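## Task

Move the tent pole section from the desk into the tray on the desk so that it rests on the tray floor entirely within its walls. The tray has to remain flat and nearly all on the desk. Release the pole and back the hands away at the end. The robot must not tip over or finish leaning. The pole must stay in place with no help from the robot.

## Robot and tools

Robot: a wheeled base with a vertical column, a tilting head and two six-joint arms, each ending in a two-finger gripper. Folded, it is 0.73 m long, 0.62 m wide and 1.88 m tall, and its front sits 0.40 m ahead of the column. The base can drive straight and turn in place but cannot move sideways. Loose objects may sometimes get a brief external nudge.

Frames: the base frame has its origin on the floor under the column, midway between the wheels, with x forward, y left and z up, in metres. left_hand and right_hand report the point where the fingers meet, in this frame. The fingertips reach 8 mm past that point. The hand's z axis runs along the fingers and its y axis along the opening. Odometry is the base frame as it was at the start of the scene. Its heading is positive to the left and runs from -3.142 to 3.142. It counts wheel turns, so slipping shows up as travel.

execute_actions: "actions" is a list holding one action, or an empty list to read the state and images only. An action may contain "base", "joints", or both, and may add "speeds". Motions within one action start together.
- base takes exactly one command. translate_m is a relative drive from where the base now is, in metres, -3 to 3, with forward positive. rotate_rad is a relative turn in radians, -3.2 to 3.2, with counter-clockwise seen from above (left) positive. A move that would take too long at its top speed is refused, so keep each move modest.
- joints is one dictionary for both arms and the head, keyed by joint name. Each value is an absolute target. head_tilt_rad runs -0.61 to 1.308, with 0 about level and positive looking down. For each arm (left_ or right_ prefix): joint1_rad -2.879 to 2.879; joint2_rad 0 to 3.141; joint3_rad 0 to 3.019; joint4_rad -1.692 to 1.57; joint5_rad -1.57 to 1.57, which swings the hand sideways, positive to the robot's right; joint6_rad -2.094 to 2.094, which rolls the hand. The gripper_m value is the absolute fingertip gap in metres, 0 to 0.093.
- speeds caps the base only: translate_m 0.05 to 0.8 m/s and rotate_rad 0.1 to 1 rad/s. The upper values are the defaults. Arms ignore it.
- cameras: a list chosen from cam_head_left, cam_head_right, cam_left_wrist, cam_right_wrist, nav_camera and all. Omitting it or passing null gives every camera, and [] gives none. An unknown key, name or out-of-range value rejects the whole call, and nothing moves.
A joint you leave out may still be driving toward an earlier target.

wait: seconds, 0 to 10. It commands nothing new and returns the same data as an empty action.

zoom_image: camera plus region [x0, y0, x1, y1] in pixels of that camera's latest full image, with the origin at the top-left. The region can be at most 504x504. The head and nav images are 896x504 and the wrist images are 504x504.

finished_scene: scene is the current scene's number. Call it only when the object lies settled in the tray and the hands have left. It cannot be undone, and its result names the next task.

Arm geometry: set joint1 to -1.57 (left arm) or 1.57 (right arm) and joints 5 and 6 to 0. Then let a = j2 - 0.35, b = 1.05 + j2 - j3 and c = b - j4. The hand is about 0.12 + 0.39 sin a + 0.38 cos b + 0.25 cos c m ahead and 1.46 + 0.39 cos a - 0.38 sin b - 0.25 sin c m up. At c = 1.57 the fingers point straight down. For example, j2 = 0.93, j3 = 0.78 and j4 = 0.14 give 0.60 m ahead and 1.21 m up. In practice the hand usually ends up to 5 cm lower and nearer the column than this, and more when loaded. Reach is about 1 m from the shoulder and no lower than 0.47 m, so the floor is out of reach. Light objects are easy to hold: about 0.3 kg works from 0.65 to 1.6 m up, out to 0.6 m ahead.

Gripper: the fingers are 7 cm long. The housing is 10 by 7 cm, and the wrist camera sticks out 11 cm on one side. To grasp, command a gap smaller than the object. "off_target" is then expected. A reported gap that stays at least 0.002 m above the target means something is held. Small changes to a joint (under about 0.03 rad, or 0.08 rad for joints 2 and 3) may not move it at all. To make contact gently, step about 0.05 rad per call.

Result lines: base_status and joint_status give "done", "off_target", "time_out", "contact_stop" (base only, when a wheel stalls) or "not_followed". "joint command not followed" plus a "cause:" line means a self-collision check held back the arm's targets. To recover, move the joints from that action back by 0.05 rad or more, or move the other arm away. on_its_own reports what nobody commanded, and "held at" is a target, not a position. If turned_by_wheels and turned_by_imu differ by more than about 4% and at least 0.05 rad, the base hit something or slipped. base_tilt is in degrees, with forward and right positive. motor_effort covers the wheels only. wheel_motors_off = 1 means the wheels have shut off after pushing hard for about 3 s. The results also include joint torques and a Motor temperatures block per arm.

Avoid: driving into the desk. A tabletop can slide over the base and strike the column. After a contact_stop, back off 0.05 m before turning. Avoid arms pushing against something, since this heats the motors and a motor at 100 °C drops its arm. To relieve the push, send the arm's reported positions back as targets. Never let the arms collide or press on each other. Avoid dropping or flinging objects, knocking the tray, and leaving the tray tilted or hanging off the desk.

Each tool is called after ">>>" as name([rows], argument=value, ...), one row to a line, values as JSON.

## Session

>>> execute_actions(actions=[])

Scene clock: 0.00 s.
Joint torques (N m, as the arm reports them, + toward a larger angle): no reading
Motor temperatures (°C, as the motors report them): left_arm=[30 32 41 28 29 30] | right_arm=[29 34 34 30 29 31]
base_odometry: x=+0.000 y=+0.000 heading=+0.000 (m, m, rad; odometry frame)
turned_by_wheels: +0.000 (rad since the last result)
turned_by_imu: +0.000 (rad since the last result)
base_tilt: forward=+0.1 right=+0.0 (deg)
base_status: not commanded
joint_positions: head_tilt_rad=+0.889 left_joint1_rad=-1.561 left_joint2_rad=+0.895 left_joint3_rad=+0.362 left_joint4_rad=-0.904 left_joint5_rad=-0.046 left_joint6_rad=-0.105 left_gripper_m=+0.094 right_joint1_rad=+1.564 right_joint2_rad=+0.859 right_joint3_rad=+0.407 right_joint4_rad=-0.890 right_joint5_rad=-0.028 right_joint6_rad=-0.017 right_gripper_m=+0.094
joint_status: not commanded
wheel_motors_off: 0
motor_effort: left_wheel=+3 right_wheel=+2 (%)
left_hand: x=+0.1267 y=+0.2345 z=+1.2525 quat_wxyz=(+0.439, +0.041, -0.896, -0.047) (m; base frame)
right_hand: x=+0.1604 y=-0.2222 z=+1.2428 quat_wxyz=(+0.398, -0.001, -0.917, -0.014) (m; base frame)
pictures: cam_head_left, cam_head_right, cam_left_wrist, cam_right_wrist, nav_camera
camera_calibration (this result's frames):
cam_head_left: T_world_to_cam=[[0.0385652, -0.996246, -0.077499, 0.143993], [-0.764259, 0.0205578, -0.644581, 1.02811], [0.643755, 0.0840878, -0.760598, 1.05639], [0, 0, 0, 1]] pos_world=[0.100132, 0.0334868, 1.47735]
cam_head_right: T_world_to_cam=[[0.0410154, -0.996837, -0.0680672, 0.0786478], [-0.764013, 0.0126122, -0.645077, 1.02946], [0.643896, 0.0784623, -0.76108, 1.05375], [0, 0, 0, 1]] pos_world=[0.104786, -0.0172644, 1.47142]
cam_left_wrist: T_world_to_cam=[[0.0116619, -0.993941, -0.109298, 0.373556], [-0.0219469, -0.109533, 0.993741, -1.20911], [-0.999691, -0.00919013, -0.0230913, 0.283973], [0, 0, 0, 1]] pos_world=[0.252993, 0.241465, 1.24892]
cam_right_wrist: T_world_to_cam=[[-0.00443646, -0.999455, -0.0327154, -0.177918], [-0.132201, -0.0318424, 0.990711, -1.21608], [-0.991213, 0.00872025, -0.131987, 0.448702], [0, 0, 0, 1]] pos_world=[0.283202, -0.220457, 1.25819]
Images, in order (width x height): cam_head_left 896x504, cam_head_right 896x504, cam_left_wrist 504x504, cam_right_wrist 504x504, nav_camera 896x504.

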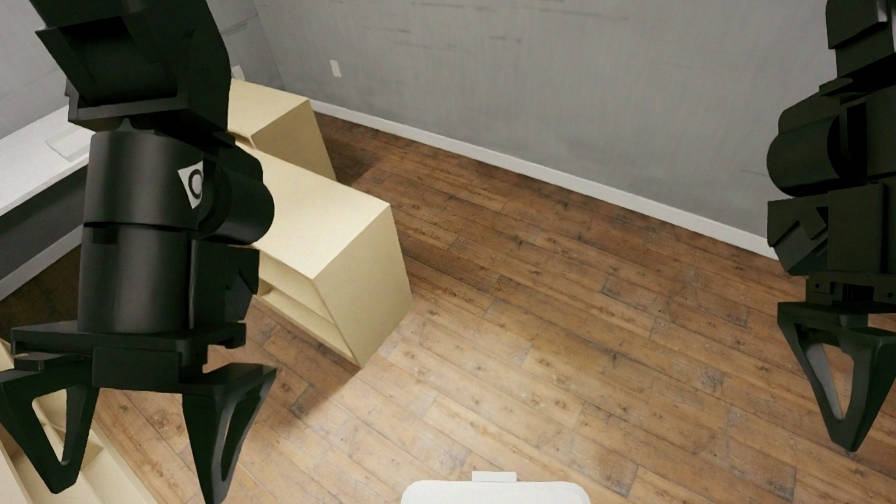

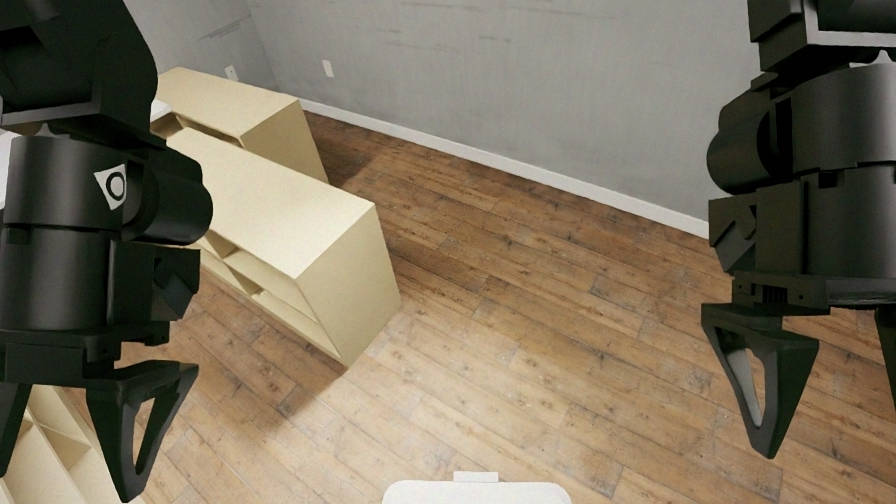

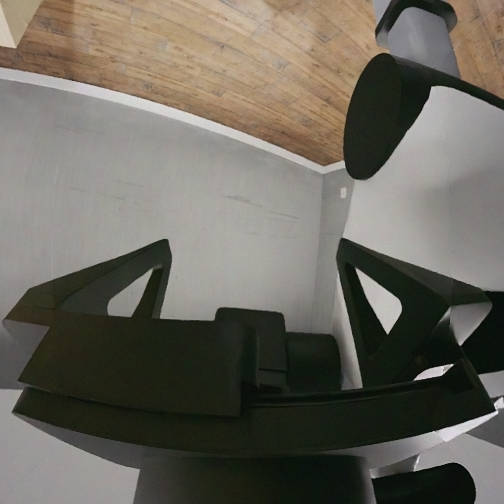

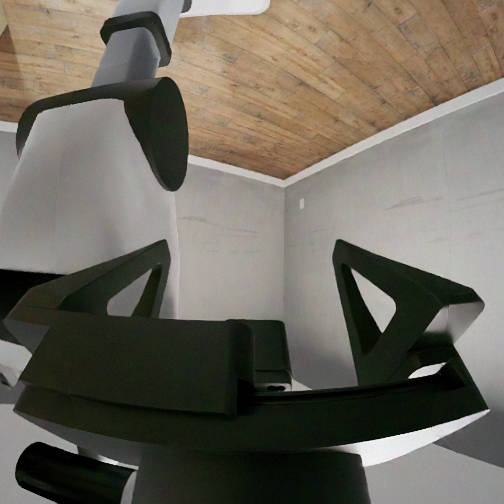

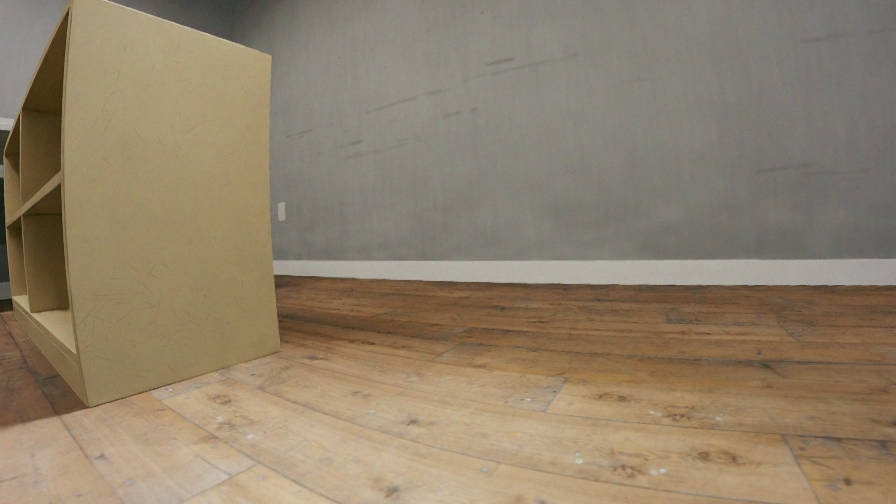

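>>> zoom_image(camera="cam_head_right", region=[170, 220, 430, 400])

>>> zoom_image(camera="cam_head_left", region=[0, 300, 220, 504])

>>> zoom_image(camera="cam_head_right", region=[0, 340, 200, 504])

>>> zoom_image(camera="cam_head_left", region=[0, 80, 200, 330])

Region (170, 220, 430, 400) of cam_head_right's 896x504 image, scaled by 1.938, with more detail than that image has; it fills the top 349 rows of this view, and the rest is white.

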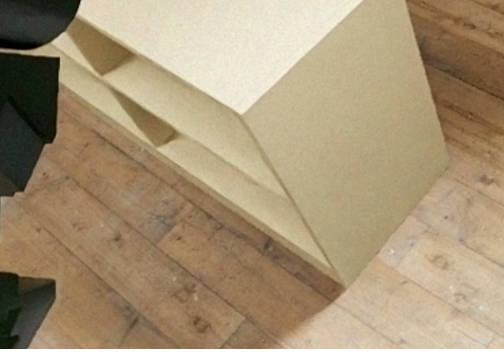

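Region (0, 300, 220, 504) of cam_head_left's 896x504 image, scaled by 2.291, with more detail than that image has; it fills the top 467 rows of this view, and the rest is white.

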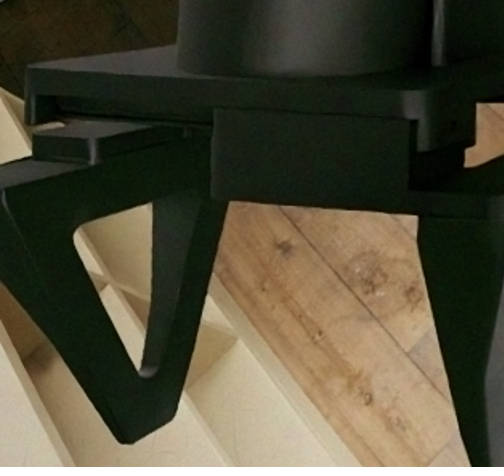

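Region (0, 340, 200, 504) of cam_head_right's 896x504 image, scaled by 2.520, with more detail than that image has; it fills the top 413 rows of this view, and the rest is white.

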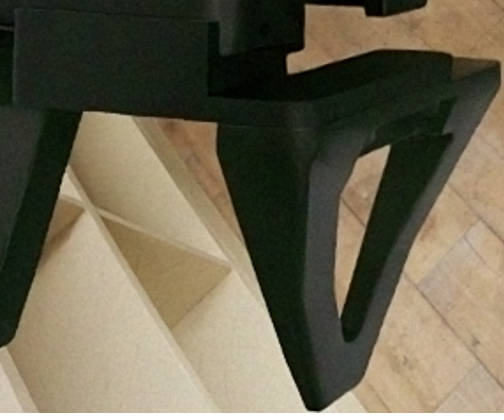

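Region (0, 80, 200, 330) of cam_head_left's 896x504 image, scaled by 2.016, with more detail than that image has; it fills the left 403 columns of this view, and the rest is white.

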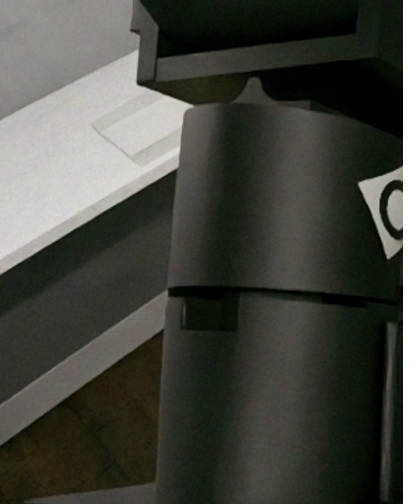

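>>> execute_actions([
  {"base": {"rotate_rad": 1.065}, "joints": {"head_tilt_rad": 0.65, "left_joint1_rad": -1.57, "left_joint2_rad": 0.6, "left_joint3_rad": 1.6, "left_joint5_rad": 0.0, "left_joint6_rad": 0.0, "right_joint2_rad": 0.6, "right_joint3_rad": 1.6, "right_joint5_rad": 0.0}},
], cameras=["cam_head_left", "cam_head_right", "nav_camera"])

Scene clock: 43.27 s.
Joint torques (N m, as the arm reports them, + toward a larger angle): left_arm=[ -1.29 -18.72  12.43   1.19   0.02   0.13] | right_arm=[  1.71 -12.49  12.96   1.54   0.08   0.  ]
Motor temperatures (°C, as the motors report them): left_arm=[30 33 41 28 29 30] | right_arm=[29 34 35 30 29 31]
base_odometry: x=+0.000 y=+0.000 heading=+1.063 (m, m, rad; odometry frame)
turned_by_wheels: +1.063 (rad since the last result)
turned_by_imu: +1.063 (rad since the last result)
base_tilt: forward=+0.0 right=+0.0 (deg)
base_status: done
joint_positions: head_tilt_rad=+0.667 left_joint1_rad=-1.562 left_joint2_rad=+0.607 left_joint3_rad=+1.558 left_joint4_rad=-0.904 left_joint5_rad=-0.002 left_joint6_rad=-0.008 left_gripper_m=+0.094 right_joint1_rad=+1.564 right_joint2_rad=+0.602 right_joint3_rad=+1.572 right_joint4_rad=-0.890 right_joint5_rad=-0.002 right_joint6_rad=-0.017 right_gripper_m=+0.094
joint_status: all done
wheel_motors_off: 0
motor_effort: left_wheel=-6(47) right_wheel=+8(45) (%)
left_hand: x=+0.7362 y=+0.2268 z=+1.5846 quat_wxyz=(-0.282, +0.005, -0.959, -0.004) (m; base frame)
right_hand: x=+0.7416 y=-0.2267 z=+1.5965 quat_wxyz=(-0.297, +0.008, -0.955, +0.005) (m; base frame)
pictures: cam_head_left, cam_head_right, nav_camera
camera_calibration (this result's frames):
cam_head_left: T_world_to_cam=[[0.054684, -0.996246, -0.0671047, 0.127179], [-0.603563, 0.0205578, -0.79705, 1.25488], [0.795438, 0.0840878, -0.600173, 0.801753], [0, 0, 0, 1]] pos_world=[0.112698, 0.0334868, 1.48993]
cam_head_right: T_world_to_cam=[[0.0549971, -0.996837, -0.0573649, 0.0614671], [-0.603214, 0.0126122, -0.79748, 1.25612], [0.795681, 0.0784623, -0.600612, 0.799042], [0, 0, 0, 1]] pos_world=[0.118542, -0.0172644, 1.48517]
Images, in order (width x height): cam_head_left 896x504, cam_head_right 896x504, nav_camera 896x504.

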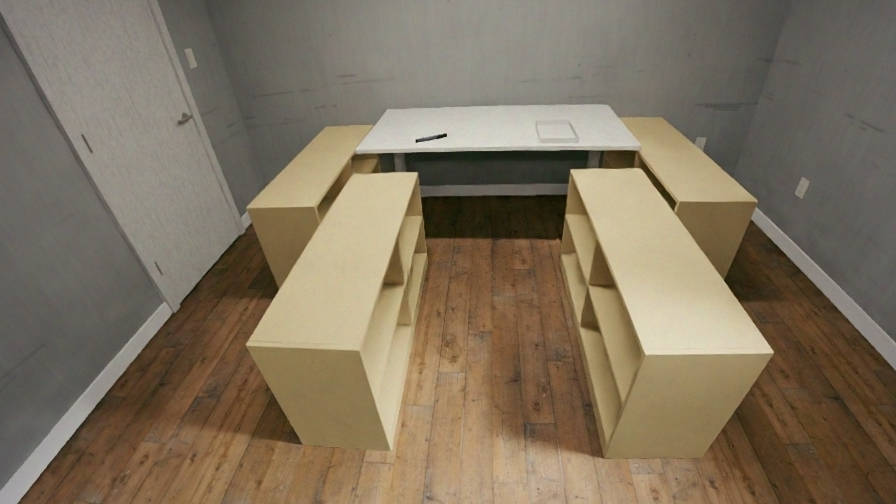

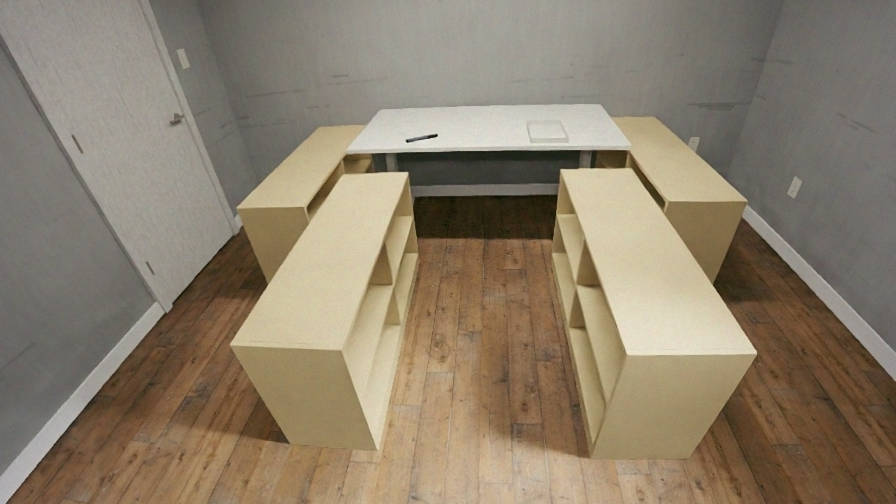

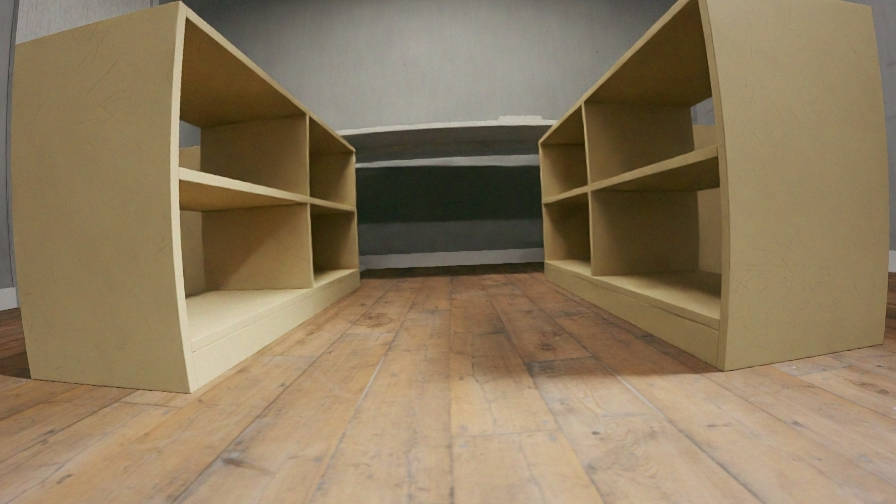

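>>> zoom_image(camera="cam_head_left", region=[370, 220, 630, 480])

>>> zoom_image(camera="cam_head_left", region=[345, 90, 655, 210])

>>> zoom_image(camera="nav_camera", region=[320, 100, 580, 310])

Region (370, 220, 630, 480) of cam_head_left's 896x504 image, scaled by 1.938, with more detail than that image has.

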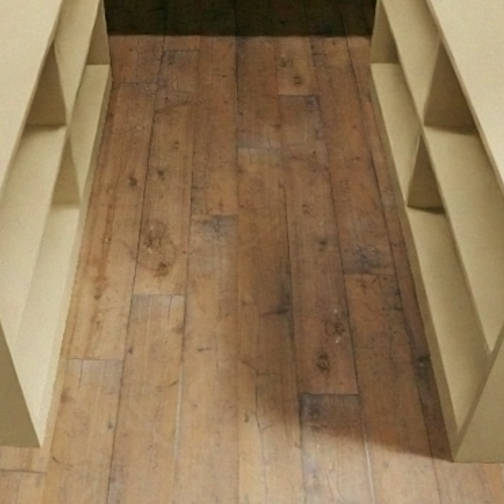

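Region (345, 90, 655, 210) of cam_head_left's 896x504 image, scaled by 1.626, with more detail than that image has; it fills the top 195 rows of this view, and the rest is white.

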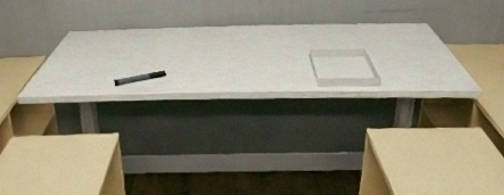

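Region (320, 100, 580, 310) of nav_camera's 896x504 image, scaled by 1.938, with more detail than that image has; it fills the top 407 rows of this view, and the rest is white.

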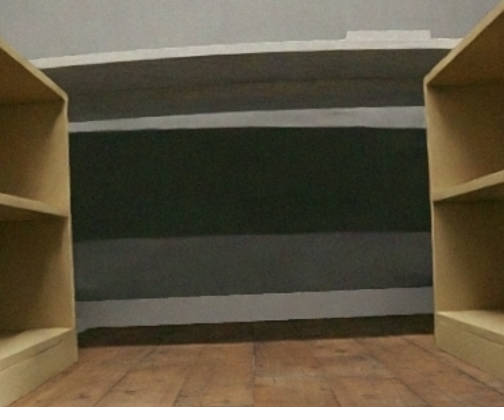

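>>> execute_actions([
  {"base": {"rotate_rad": -0.034}},
], cameras=["nav_camera"])

Scene clock: 118.50 s.
Joint torques (N m, as the arm reports them, + toward a larger angle): left_arm=[ -1.51 -18.67  12.47   1.1    0.02   0.13] | right_arm=[  1.94 -12.58  12.94   1.55   0.07   0.01]
Motor temperatures (°C, as the motors report them): left_arm=[30 35 52 28 29 30] | right_arm=[29 36 44 30 29 31]
base_odometry: x=+0.000 y=+0.000 heading=+1.029 (m, m, rad; odometry frame)
turned_by_wheels: -0.034 (rad since the last result)
turned_by_imu: -0.035 (rad since the last result)
base_tilt: forward=+0.1 right=+0.0 (deg)
base_status: done
joint_positions: head_tilt_rad=+0.667 left_joint1_rad=-1.562 left_joint2_rad=+0.607 left_joint3_rad=+1.558 left_joint4_rad=-0.904 left_joint5_rad=-0.002 left_joint6_rad=-0.008 left_gripper_m=+0.094 right_joint1_rad=+1.564 right_joint2_rad=+0.602 right_joint3_rad=+1.572 right_joint4_rad=-0.890 right_joint5_rad=-0.002 right_joint6_rad=-0.017 right_gripper_m=+0.094
joint_status: not commanded
wheel_motors_off: 0
motor_effort: left_wheel=+0(12) right_wheel=+0(8) (%)
left_hand: x=+0.7362 y=+0.2268 z=+1.5846 quat_wxyz=(-0.282, +0.005, -0.959, -0.004) (m; base frame)
right_hand: x=+0.7416 y=-0.2267 z=+1.5965 quat_wxyz=(-0.297, +0.008, -0.955, +0.005) (m; base frame)
pictures: nav_camera
Images, in order (width x height): nav_camera 896x504.

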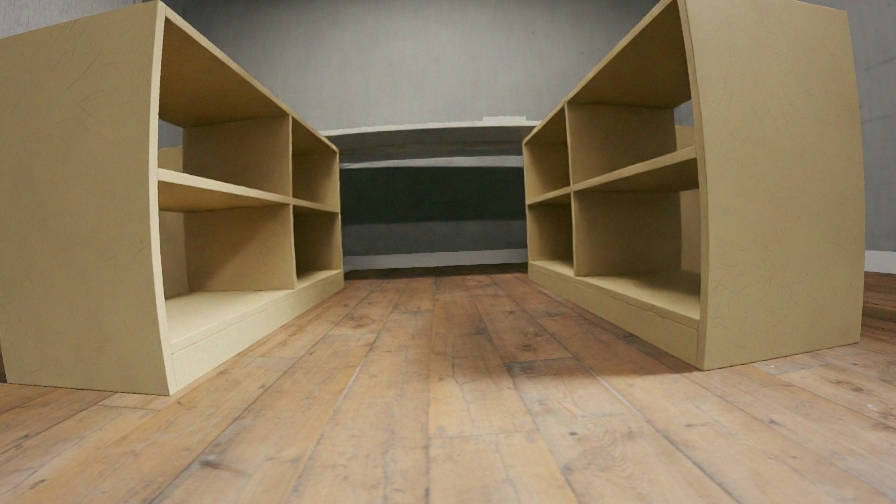

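>>> execute_actions(actions=[])

Scene clock: 137.70 s.
Joint torques (N m, as the arm reports them, + toward a larger angle): left_arm=[ -1.52 -18.87  12.45   1.1    0.     0.11] | right_arm=[  1.66 -12.94  12.94   1.41   0.09   0.01]
Motor temperatures (°C, as the motors report them): left_arm=[30 35 52 28 29 30] | right_arm=[29 36 45 30 29 31]
base_odometry: x=+0.000 y=+0.000 heading=+1.029 (m, m, rad; odometry frame)
turned_by_wheels: +0.000 (rad since the last result)
turned_by_imu: -0.001 (rad since the last result)
base_tilt: forward=+0.0 right=+0.0 (deg)
base_status: done
joint_positions: head_tilt_rad=+0.667 left_joint1_rad=-1.562 left_joint2_rad=+0.607 left_joint3_rad=+1.558 left_joint4_rad=-0.904 left_joint5_rad=-0.002 left_joint6_rad=-0.008 left_gripper_m=+0.094 right_joint1_rad=+1.564 right_joint2_rad=+0.602 right_joint3_rad=+1.572 right_joint4_rad=-0.890 right_joint5_rad=-0.002 right_joint6_rad=-0.017 right_gripper_m=+0.094
joint_status: not commanded
wheel_motors_off: 0
motor_effort: left_wheel=-1(12) right_wheel=+0(8) (%)
left_hand: x=+0.7362 y=+0.2268 z=+1.5846 quat_wxyz=(-0.282, +0.005, -0.959, -0.004) (m; base frame)
right_hand: x=+0.7416 y=-0.2267 z=+1.5965 quat_wxyz=(-0.297, +0.008, -0.955, +0.005) (m; base frame)
pictures: cam_head_left, cam_head_right, cam_left_wrist, cam_right_wrist, nav_camera
camera_calibration (this result's frames):
cam_head_left: T_world_to_cam=[[0.0546849, -0.996246, -0.0671039, 0.127178], [-0.603552, 0.0205578, -0.797059, 1.25489], [0.795446, 0.0840878, -0.600162, 0.801736], [0, 0, 0, 1]] pos_world=[0.112698, 0.0334868, 1.48993]
cam_head_right: T_world_to_cam=[[0.0549979, -0.996837, -0.0573641, 0.0614659], [-0.603203, 0.0126122, -0.797488, 1.25613], [0.79569, 0.0784623, -0.600601, 0.799025], [0, 0, 0, 1]] pos_world=[0.118543, -0.0172644, 1.48517]
cam_left_wrist: T_world_to_cam=[[0.000135676, -0.999694, -0.0247343, 0.270897], [-0.997901, -0.0017371, 0.0647353, 0.639619], [-0.0647585, 0.0246736, -0.997596, 1.74919], [0, 0, 0, 1]] pos_world=[0.751515, 0.228766, 1.71028]
cam_right_wrist: T_world_to_cam=[[0.0196769, -0.999571, 0.0216866, -0.273004], [-0.999671, -0.0193123, 0.0168942, 0.711045], [-0.0164681, -0.0220119, -0.999622, 1.7269], [0, 0, 0, 1]] pos_world=[0.744622, -0.221142, 1.72015]
Images, in order (width x height): cam_head_left 896x504, cam_head_right 896x504, cam_left_wrist 504x504, cam_right_wrist 504x504, nav_camera 896x504.

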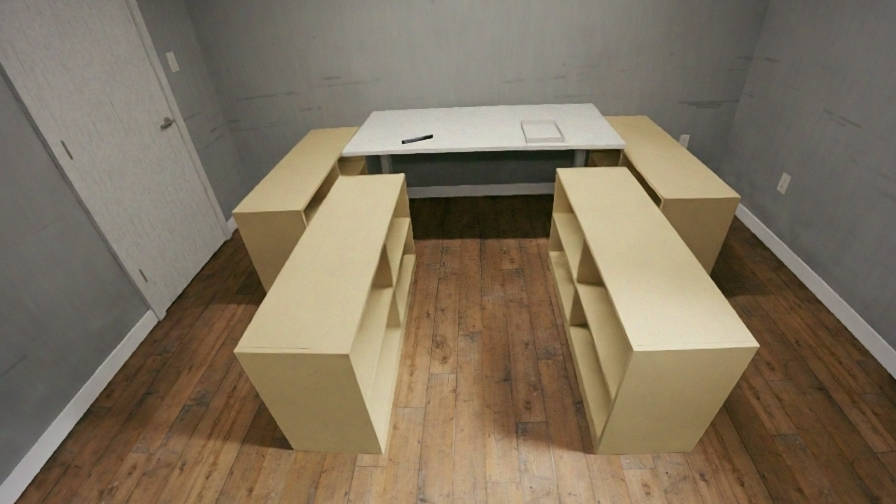

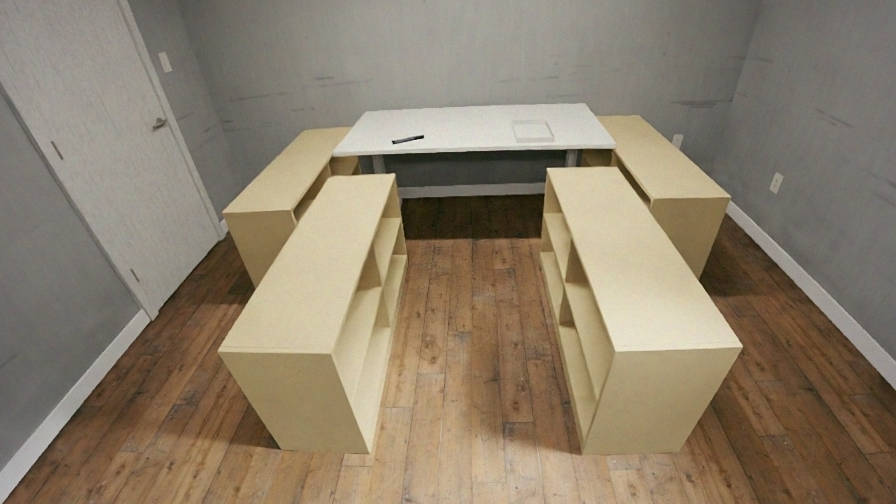

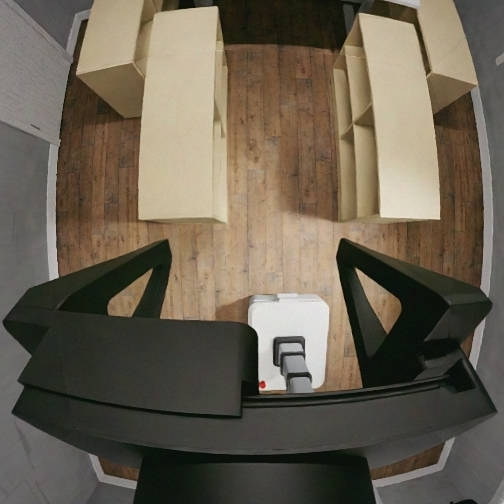

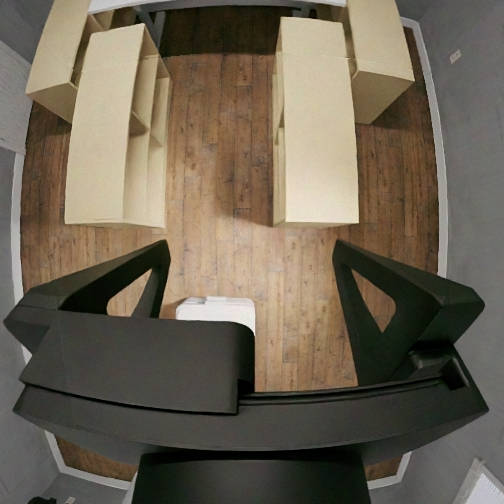

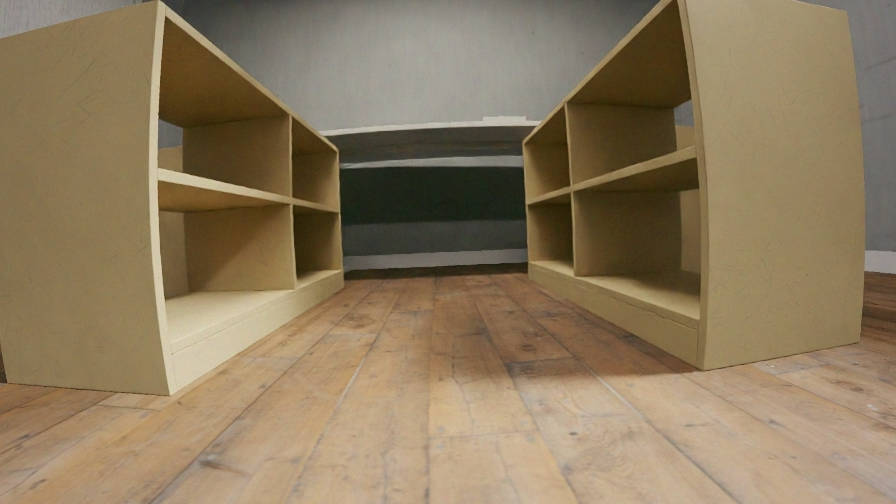

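>>> execute_actions([
  {"base": {"translate_m": 1.88}, "joints": {"head_tilt_rad": 1.2, "left_joint1_rad": -1.315, "left_joint2_rad": 1.90, "left_joint3_rad": 0.99, "left_joint4_rad": 0.39, "left_joint5_rad": 0.22, "left_joint6_rad": -1.8}},
])

Scene clock: 226.47 s.
Joint torques (N m, as the arm reports them, + toward a larger angle): left_arm=[  2.89 -14.26  -2.68   0.77   0.    -0.06] | right_arm=[  1.75 -12.25  12.94   1.64   0.06   0.  ]
Motor temperatures (°C, as the motors report them): left_arm=[30 36 52 28 29 30] | right_arm=[29 36 47 30 29 31]
base_odometry: x=+0.968 y=+1.612 heading=+1.031 (m, m, rad; odometry frame)
turned_by_wheels: +0.001 (rad since the last result)
turned_by_imu: -0.003 (rad since the last result)
base_tilt: forward=+0.0 right=+0.0 (deg)
base_status: done
joint_positions: head_tilt_rad=+1.199 left_joint1_rad=-1.319 left_joint2_rad=+1.903 left_joint3_rad=+0.991 left_joint4_rad=+0.379 left_joint5_rad=+0.216 left_joint6_rad=-1.791 left_gripper_m=+0.094 right_joint1_rad=+1.564 right_joint2_rad=+0.601 right_joint3_rad=+1.572 right_joint4_rad=-0.890 right_joint5_rad=-0.002 right_joint6_rad=-0.017 right_gripper_m=+0.094
joint_status: all done
wheel_motors_off: 0
motor_effort: left_wheel=+2(57) right_wheel=-2(48) (%)
left_hand: x=+0.3565 y=+0.3515 z=+0.8760 quat_wxyz=(-0.002, +0.819, -0.574, +0.002) (m; base frame)
right_hand: x=+0.7414 y=-0.2267 z=+1.5973 quat_wxyz=(-0.298, +0.008, -0.955, +0.005) (m; base frame)
pictures: cam_head_left, cam_head_right, cam_left_wrist, cam_right_wrist, nav_camera
camera_calibration (this result's frames):
cam_head_left: T_world_to_cam=[[0.0131305, -0.996246, -0.0855626, 0.157682], [-0.924263, 0.0205578, -0.381202, 0.630506], [0.38153, 0.0840878, -0.920524, 1.31579], [0, 0, 0, 1]] pos_world=[0.0786702, 0.0334868, 1.46506]
cam_head_right: T_world_to_cam=[[0.0183368, -0.996837, -0.0773251, 0.0940389], [-0.92418, 0.0126122, -0.381749, 0.631939], [0.381517, 0.0784623, -0.921026, 1.31319], [0, 0, 0, 1]] pos_world=[0.0812969, -0.0172644, 1.45799]
cam_left_wrist: T_world_to_cam=[[0.947264, 0.320426, -0.00425204, -0.441539], [0.260212, -0.761375, 0.593799, -0.338231], [0.187031, -0.563591, -0.804602, 0.962534], [0, 0, 0, 1]] pos_world=[0.326242, 0.426435, 0.973421]
cam_right_wrist: T_world_to_cam=[[0.0196593, -0.999571, 0.0217133, -0.27304], [-0.999689, -0.0193195, 0.0157502, 0.712712], [-0.015324, -0.0220162, -0.99964, 1.72678], [0, 0, 0, 1]] pos_world=[0.74432, -0.221137, 1.72086]
Images, in order (width x height): cam_head_left 896x504, cam_head_right 896x504, cam_left_wrist 504x504, cam_right_wrist 504x504, nav_camera 896x504.

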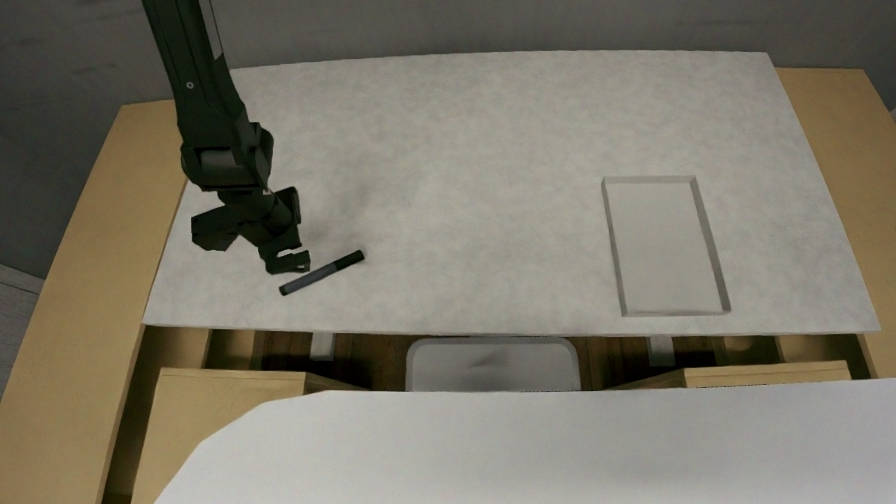

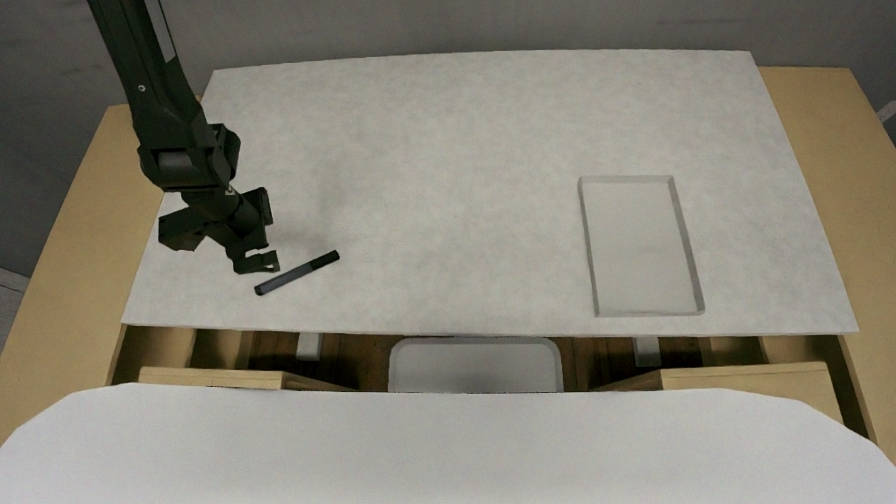

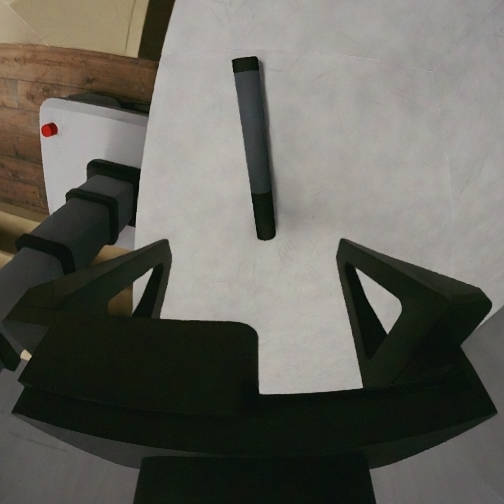

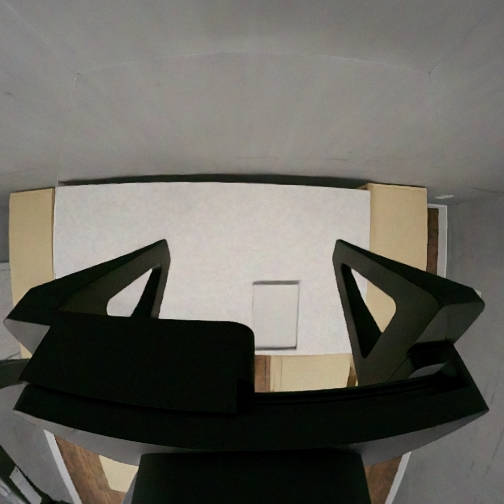

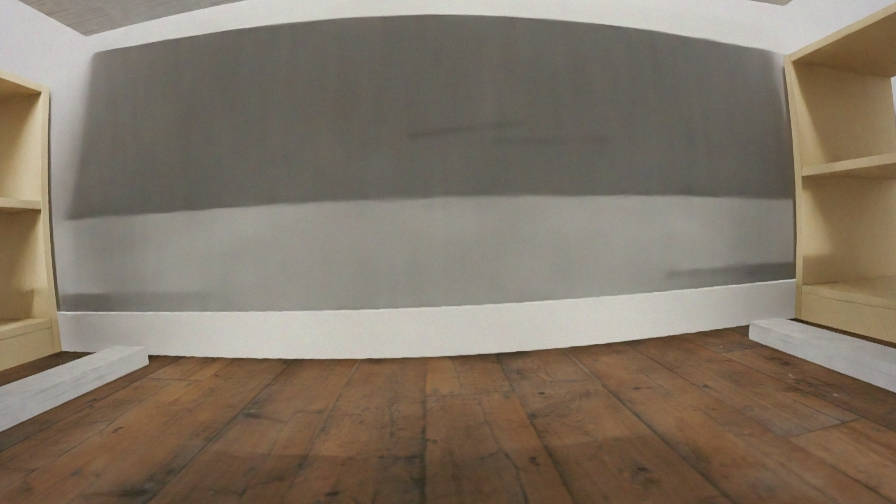

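>>> zoom_image(camera="cam_left_wrist", region=[150, 30, 370, 270])

>>> zoom_image(camera="cam_head_left", region=[240, 220, 400, 350])

>>> zoom_image(camera="cam_head_right", region=[215, 220, 375, 350])

Region (150, 30, 370, 270) of cam_left_wrist's 504x504 image, scaled by 2.100, with more detail than that image has; it fills the left 462 columns of this view, and the rest is white.

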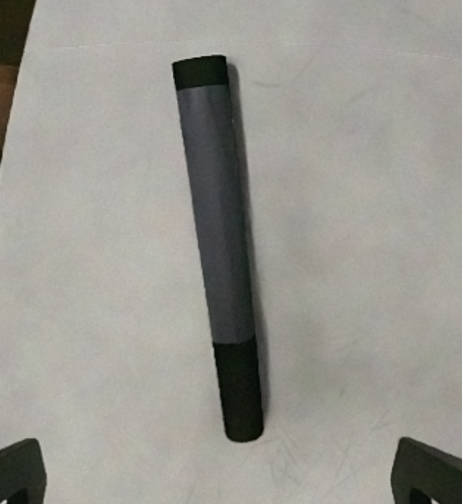

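Region (240, 220, 400, 350) of cam_head_left's 896x504 image, scaled by 3.150, with more detail than that image has; it fills the top 410 rows of this view, and the rest is white.

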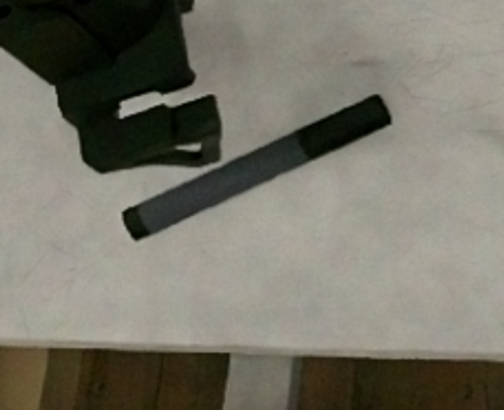

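Region (215, 220, 375, 350) of cam_head_right's 896x504 image, scaled by 3.150, with more detail than that image has; it fills the top 410 rows of this view, and the rest is white.

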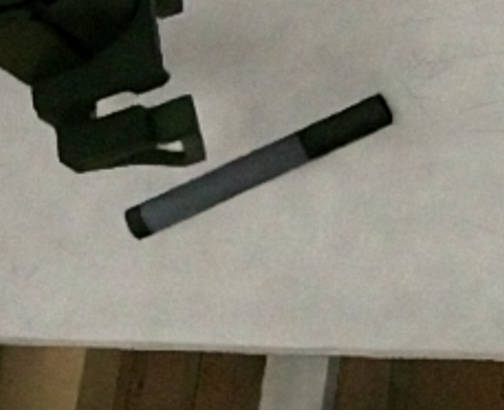

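>>> execute_actions([
  {"joints": {"left_joint1_rad": -1.368, "left_joint2_rad": 2.166, "left_joint3_rad": 1.31, "left_joint4_rad": 0.325, "left_joint5_rad": 0.172, "left_joint6_rad": -1.944}},
], cameras=["cam_left_wrist", "cam_head_left", "cam_head_right"])

Scene clock: 347.53 s.
Joint torques (N m, as the arm reports them, + toward a larger angle): left_arm=[  1.87 -15.47  -2.03  -0.09  -0.35  -0.06] | right_arm=[  1.56 -11.53  13.02   1.45   0.05   0.  ]
Motor temperatures (°C, as the motors report them): left_arm=[30 35 43 28 29 30] | right_arm=[29 36 50 30 29 31]
base_odometry: x=+0.968 y=+1.612 heading=+1.031 (m, m, rad; odometry frame)
turned_by_wheels: +0.000 (rad since the last result)
turned_by_imu: -0.001 (rad since the last result)
base_tilt: forward=+0.0 right=+0.0 (deg)
base_status: not commanded
joint_positions: head_tilt_rad=+1.199 left_joint1_rad=-1.365 left_joint2_rad=+2.181 left_joint3_rad=+1.305 left_joint4_rad=+0.334 left_joint5_rad=+0.175 left_joint6_rad=-1.935 left_gripper_m=+0.094 right_joint1_rad=+1.564 right_joint2_rad=+0.601 right_joint3_rad=+1.572 right_joint4_rad=-0.890 right_joint5_rad=-0.002 right_joint6_rad=-0.017 right_gripper_m=+0.094
joint_status: all done
wheel_motors_off: 0
motor_effort: left_wheel=+1(1) right_wheel=-2(2) (%)
left_hand: x=+0.3546 y=+0.3481 z=+0.7624 quat_wxyz=(+0.001, +0.852, -0.523, -0.004) (m; base frame)
right_hand: x=+0.7414 y=-0.2267 z=+1.5973 quat_wxyz=(-0.298, +0.008, -0.955, +0.005) (m; base frame)
pictures: cam_head_left, cam_head_right, cam_left_wrist
camera_calibration (this result's frames):
cam_head_left: T_world_to_cam=[[0.0131305, -0.996246, -0.0855626, 0.157682], [-0.924263, 0.0205578, -0.381202, 0.630506], [0.38153, 0.0840878, -0.920524, 1.31579], [0, 0, 0, 1]] pos_world=[0.0786702, 0.0334868, 1.46506]
cam_head_right: T_world_to_cam=[[0.0183367, -0.996837, -0.0773251, 0.0940389], [-0.92418, 0.0126122, -0.381749, 0.631938], [0.381517, 0.0784623, -0.921026, 1.31319], [0, 0, 0, 1]] pos_world=[0.0812969, -0.0172644, 1.45799]
cam_left_wrist: T_world_to_cam=[[0.900839, 0.433817, -0.0170572, -0.452304], [0.359428, -0.723178, 0.589766, -0.318251], [0.243516, -0.537416, -0.807394, 0.842575], [0, 0, 0, 1]] pos_world=[0.316662, 0.418878, 0.860268]
Images, in order (width x height): cam_head_left 896x504, cam_head_right 896x504, cam_left_wrist 504x504.

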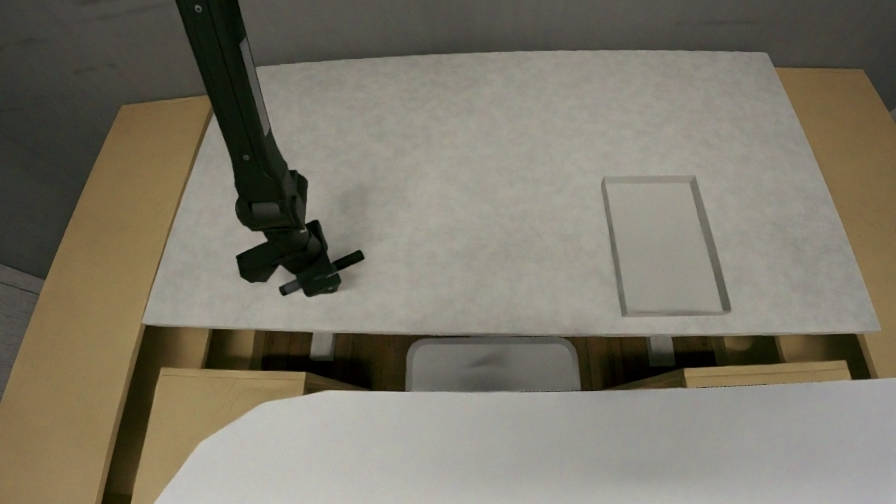

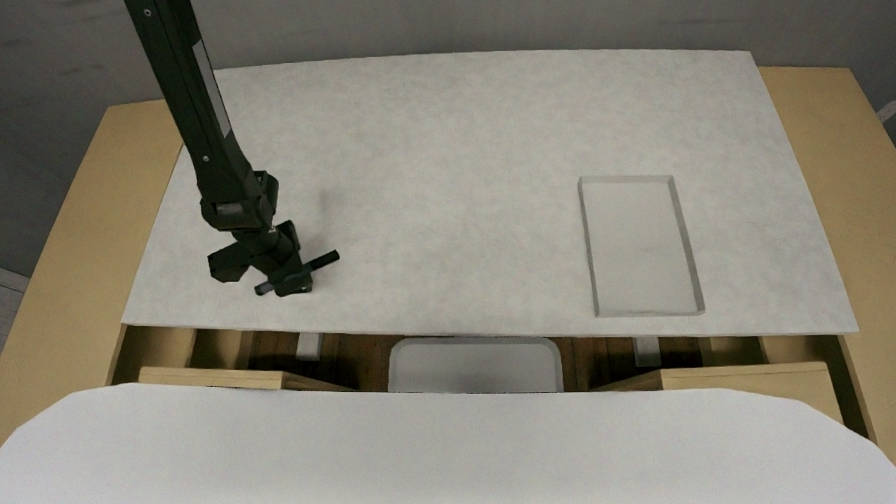

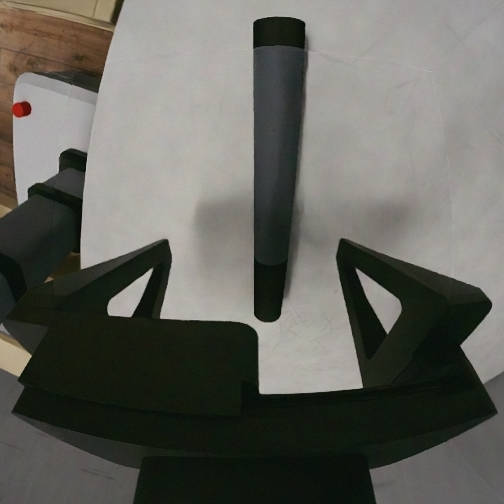

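>>> zoom_image(camera="cam_left_wrist", region=[130, 0, 400, 340])

Region (130, 0, 400, 340) of cam_left_wrist's 504x504 image, scaled by 1.482, with more detail than that image has; it fills the left 400 columns of this view, and the rest is white.

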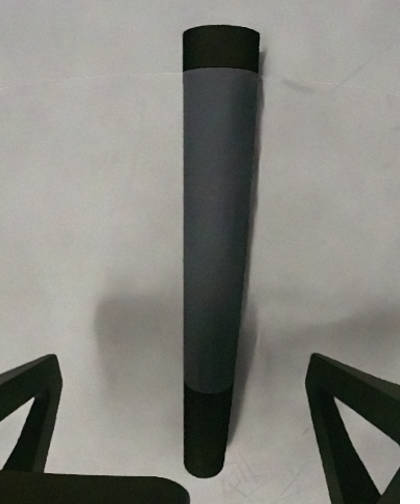

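>>> execute_actions([
  {"joints": {"left_joint2_rad": 2.234, "left_joint3_rad": 1.399, "left_gripper_m": 0.055}},
], cameras=["cam_left_wrist", "cam_head_left"])

Scene clock: 390.03 s.
Joint torques (N m, as the arm reports them, + toward a larger angle): left_arm=[  2.39 -13.47  -2.09   0.06  -0.34  -0.06] | right_arm=[  1.3  -12.76  12.91   1.54   0.05   0.03]
Motor temperatures (°C, as the motors report them): left_arm=[30 35 42 28 29 30] | right_arm=[29 36 51 30 29 31]
base_odometry: x=+0.968 y=+1.612 heading=+1.031 (m, m, rad; odometry frame)
turned_by_wheels: +0.000 (rad since the last result)
turned_by_imu: -0.001 (rad since the last result)
base_tilt: forward=+0.1 right=+0.0 (deg)
base_status: not commanded
joint_positions: head_tilt_rad=+1.199 left_joint1_rad=-1.365 left_joint2_rad=+2.220 left_joint3_rad=+1.402 left_joint4_rad=+0.334 left_joint5_rad=+0.175 left_joint6_rad=-1.935 left_gripper_m=+0.055 right_joint1_rad=+1.564 right_joint2_rad=+0.601 right_joint3_rad=+1.572 right_joint4_rad=-0.890 right_joint5_rad=-0.002 right_joint6_rad=-0.017 right_gripper_m=+0.094
joint_status: all done
wheel_motors_off: 0
motor_effort: left_wheel=+1(1) right_wheel=-1(3) (%)
left_hand: x=+0.3849 y=+0.3550 z=+0.7417 quat_wxyz=(-0.016, +0.849, -0.527, +0.018) (m; base frame)
right_hand: x=+0.7414 y=-0.2267 z=+1.5973 quat_wxyz=(-0.298, +0.008, -0.955, +0.005) (m; base frame)
pictures: cam_head_left, cam_left_wrist
camera_calibration (this result's frames):
cam_head_left: T_world_to_cam=[[0.0131305, -0.996246, -0.0855626, 0.157682], [-0.924263, 0.0205578, -0.381202, 0.630506], [0.38153, 0.0840878, -0.920524, 1.31579], [0, 0, 0, 1]] pos_world=[0.0786702, 0.0334868, 1.46506]
cam_left_wrist: T_world_to_cam=[[0.904511, 0.424895, 0.0363825, -0.520822], [0.318609, -0.730021, 0.604613, -0.304783], [0.283457, -0.535288, -0.795688, 0.797367], [0, 0, 0, 1]] pos_world=[0.342176, 0.425617, 0.83768]
Images, in order (width x height): cam_head_left 896x504, cam_left_wrist 504x504.

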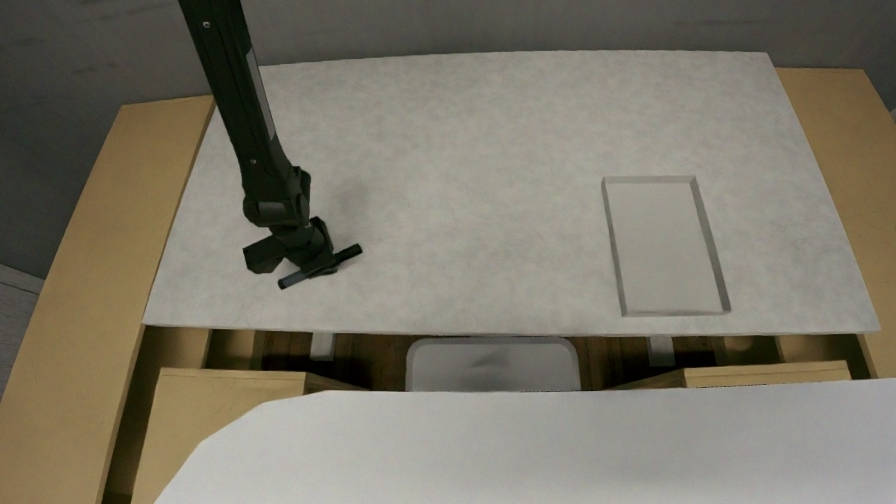

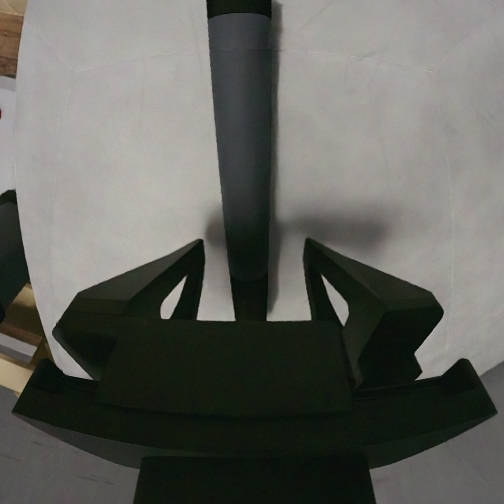

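>>> zoom_image(camera="cam_left_wrist", region=[170, 180, 340, 330])

>>> zoom_image(camera="cam_head_left", region=[260, 215, 380, 305])

Region (170, 180, 340, 330) of cam_left_wrist's 504x504 image, scaled by 2.965, with more detail than that image has; it fills the top 445 rows of this view, and the rest is white.

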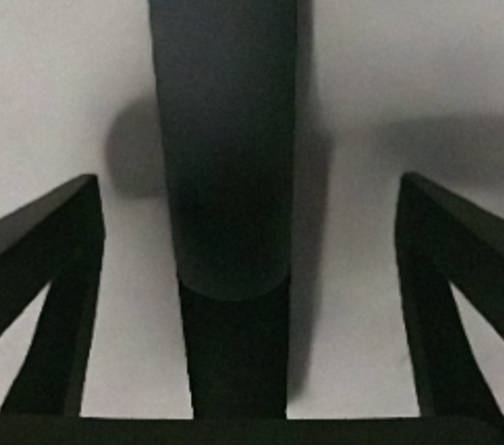

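Region (260, 215, 380, 305) of cam_head_left's 896x504 image, scaled by 4.200, with more detail than that image has; it fills the top 378 rows of this view, and the rest is white.

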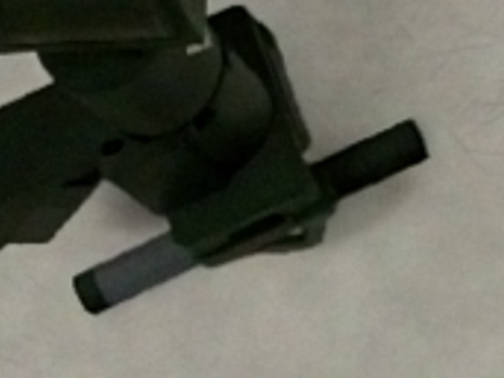

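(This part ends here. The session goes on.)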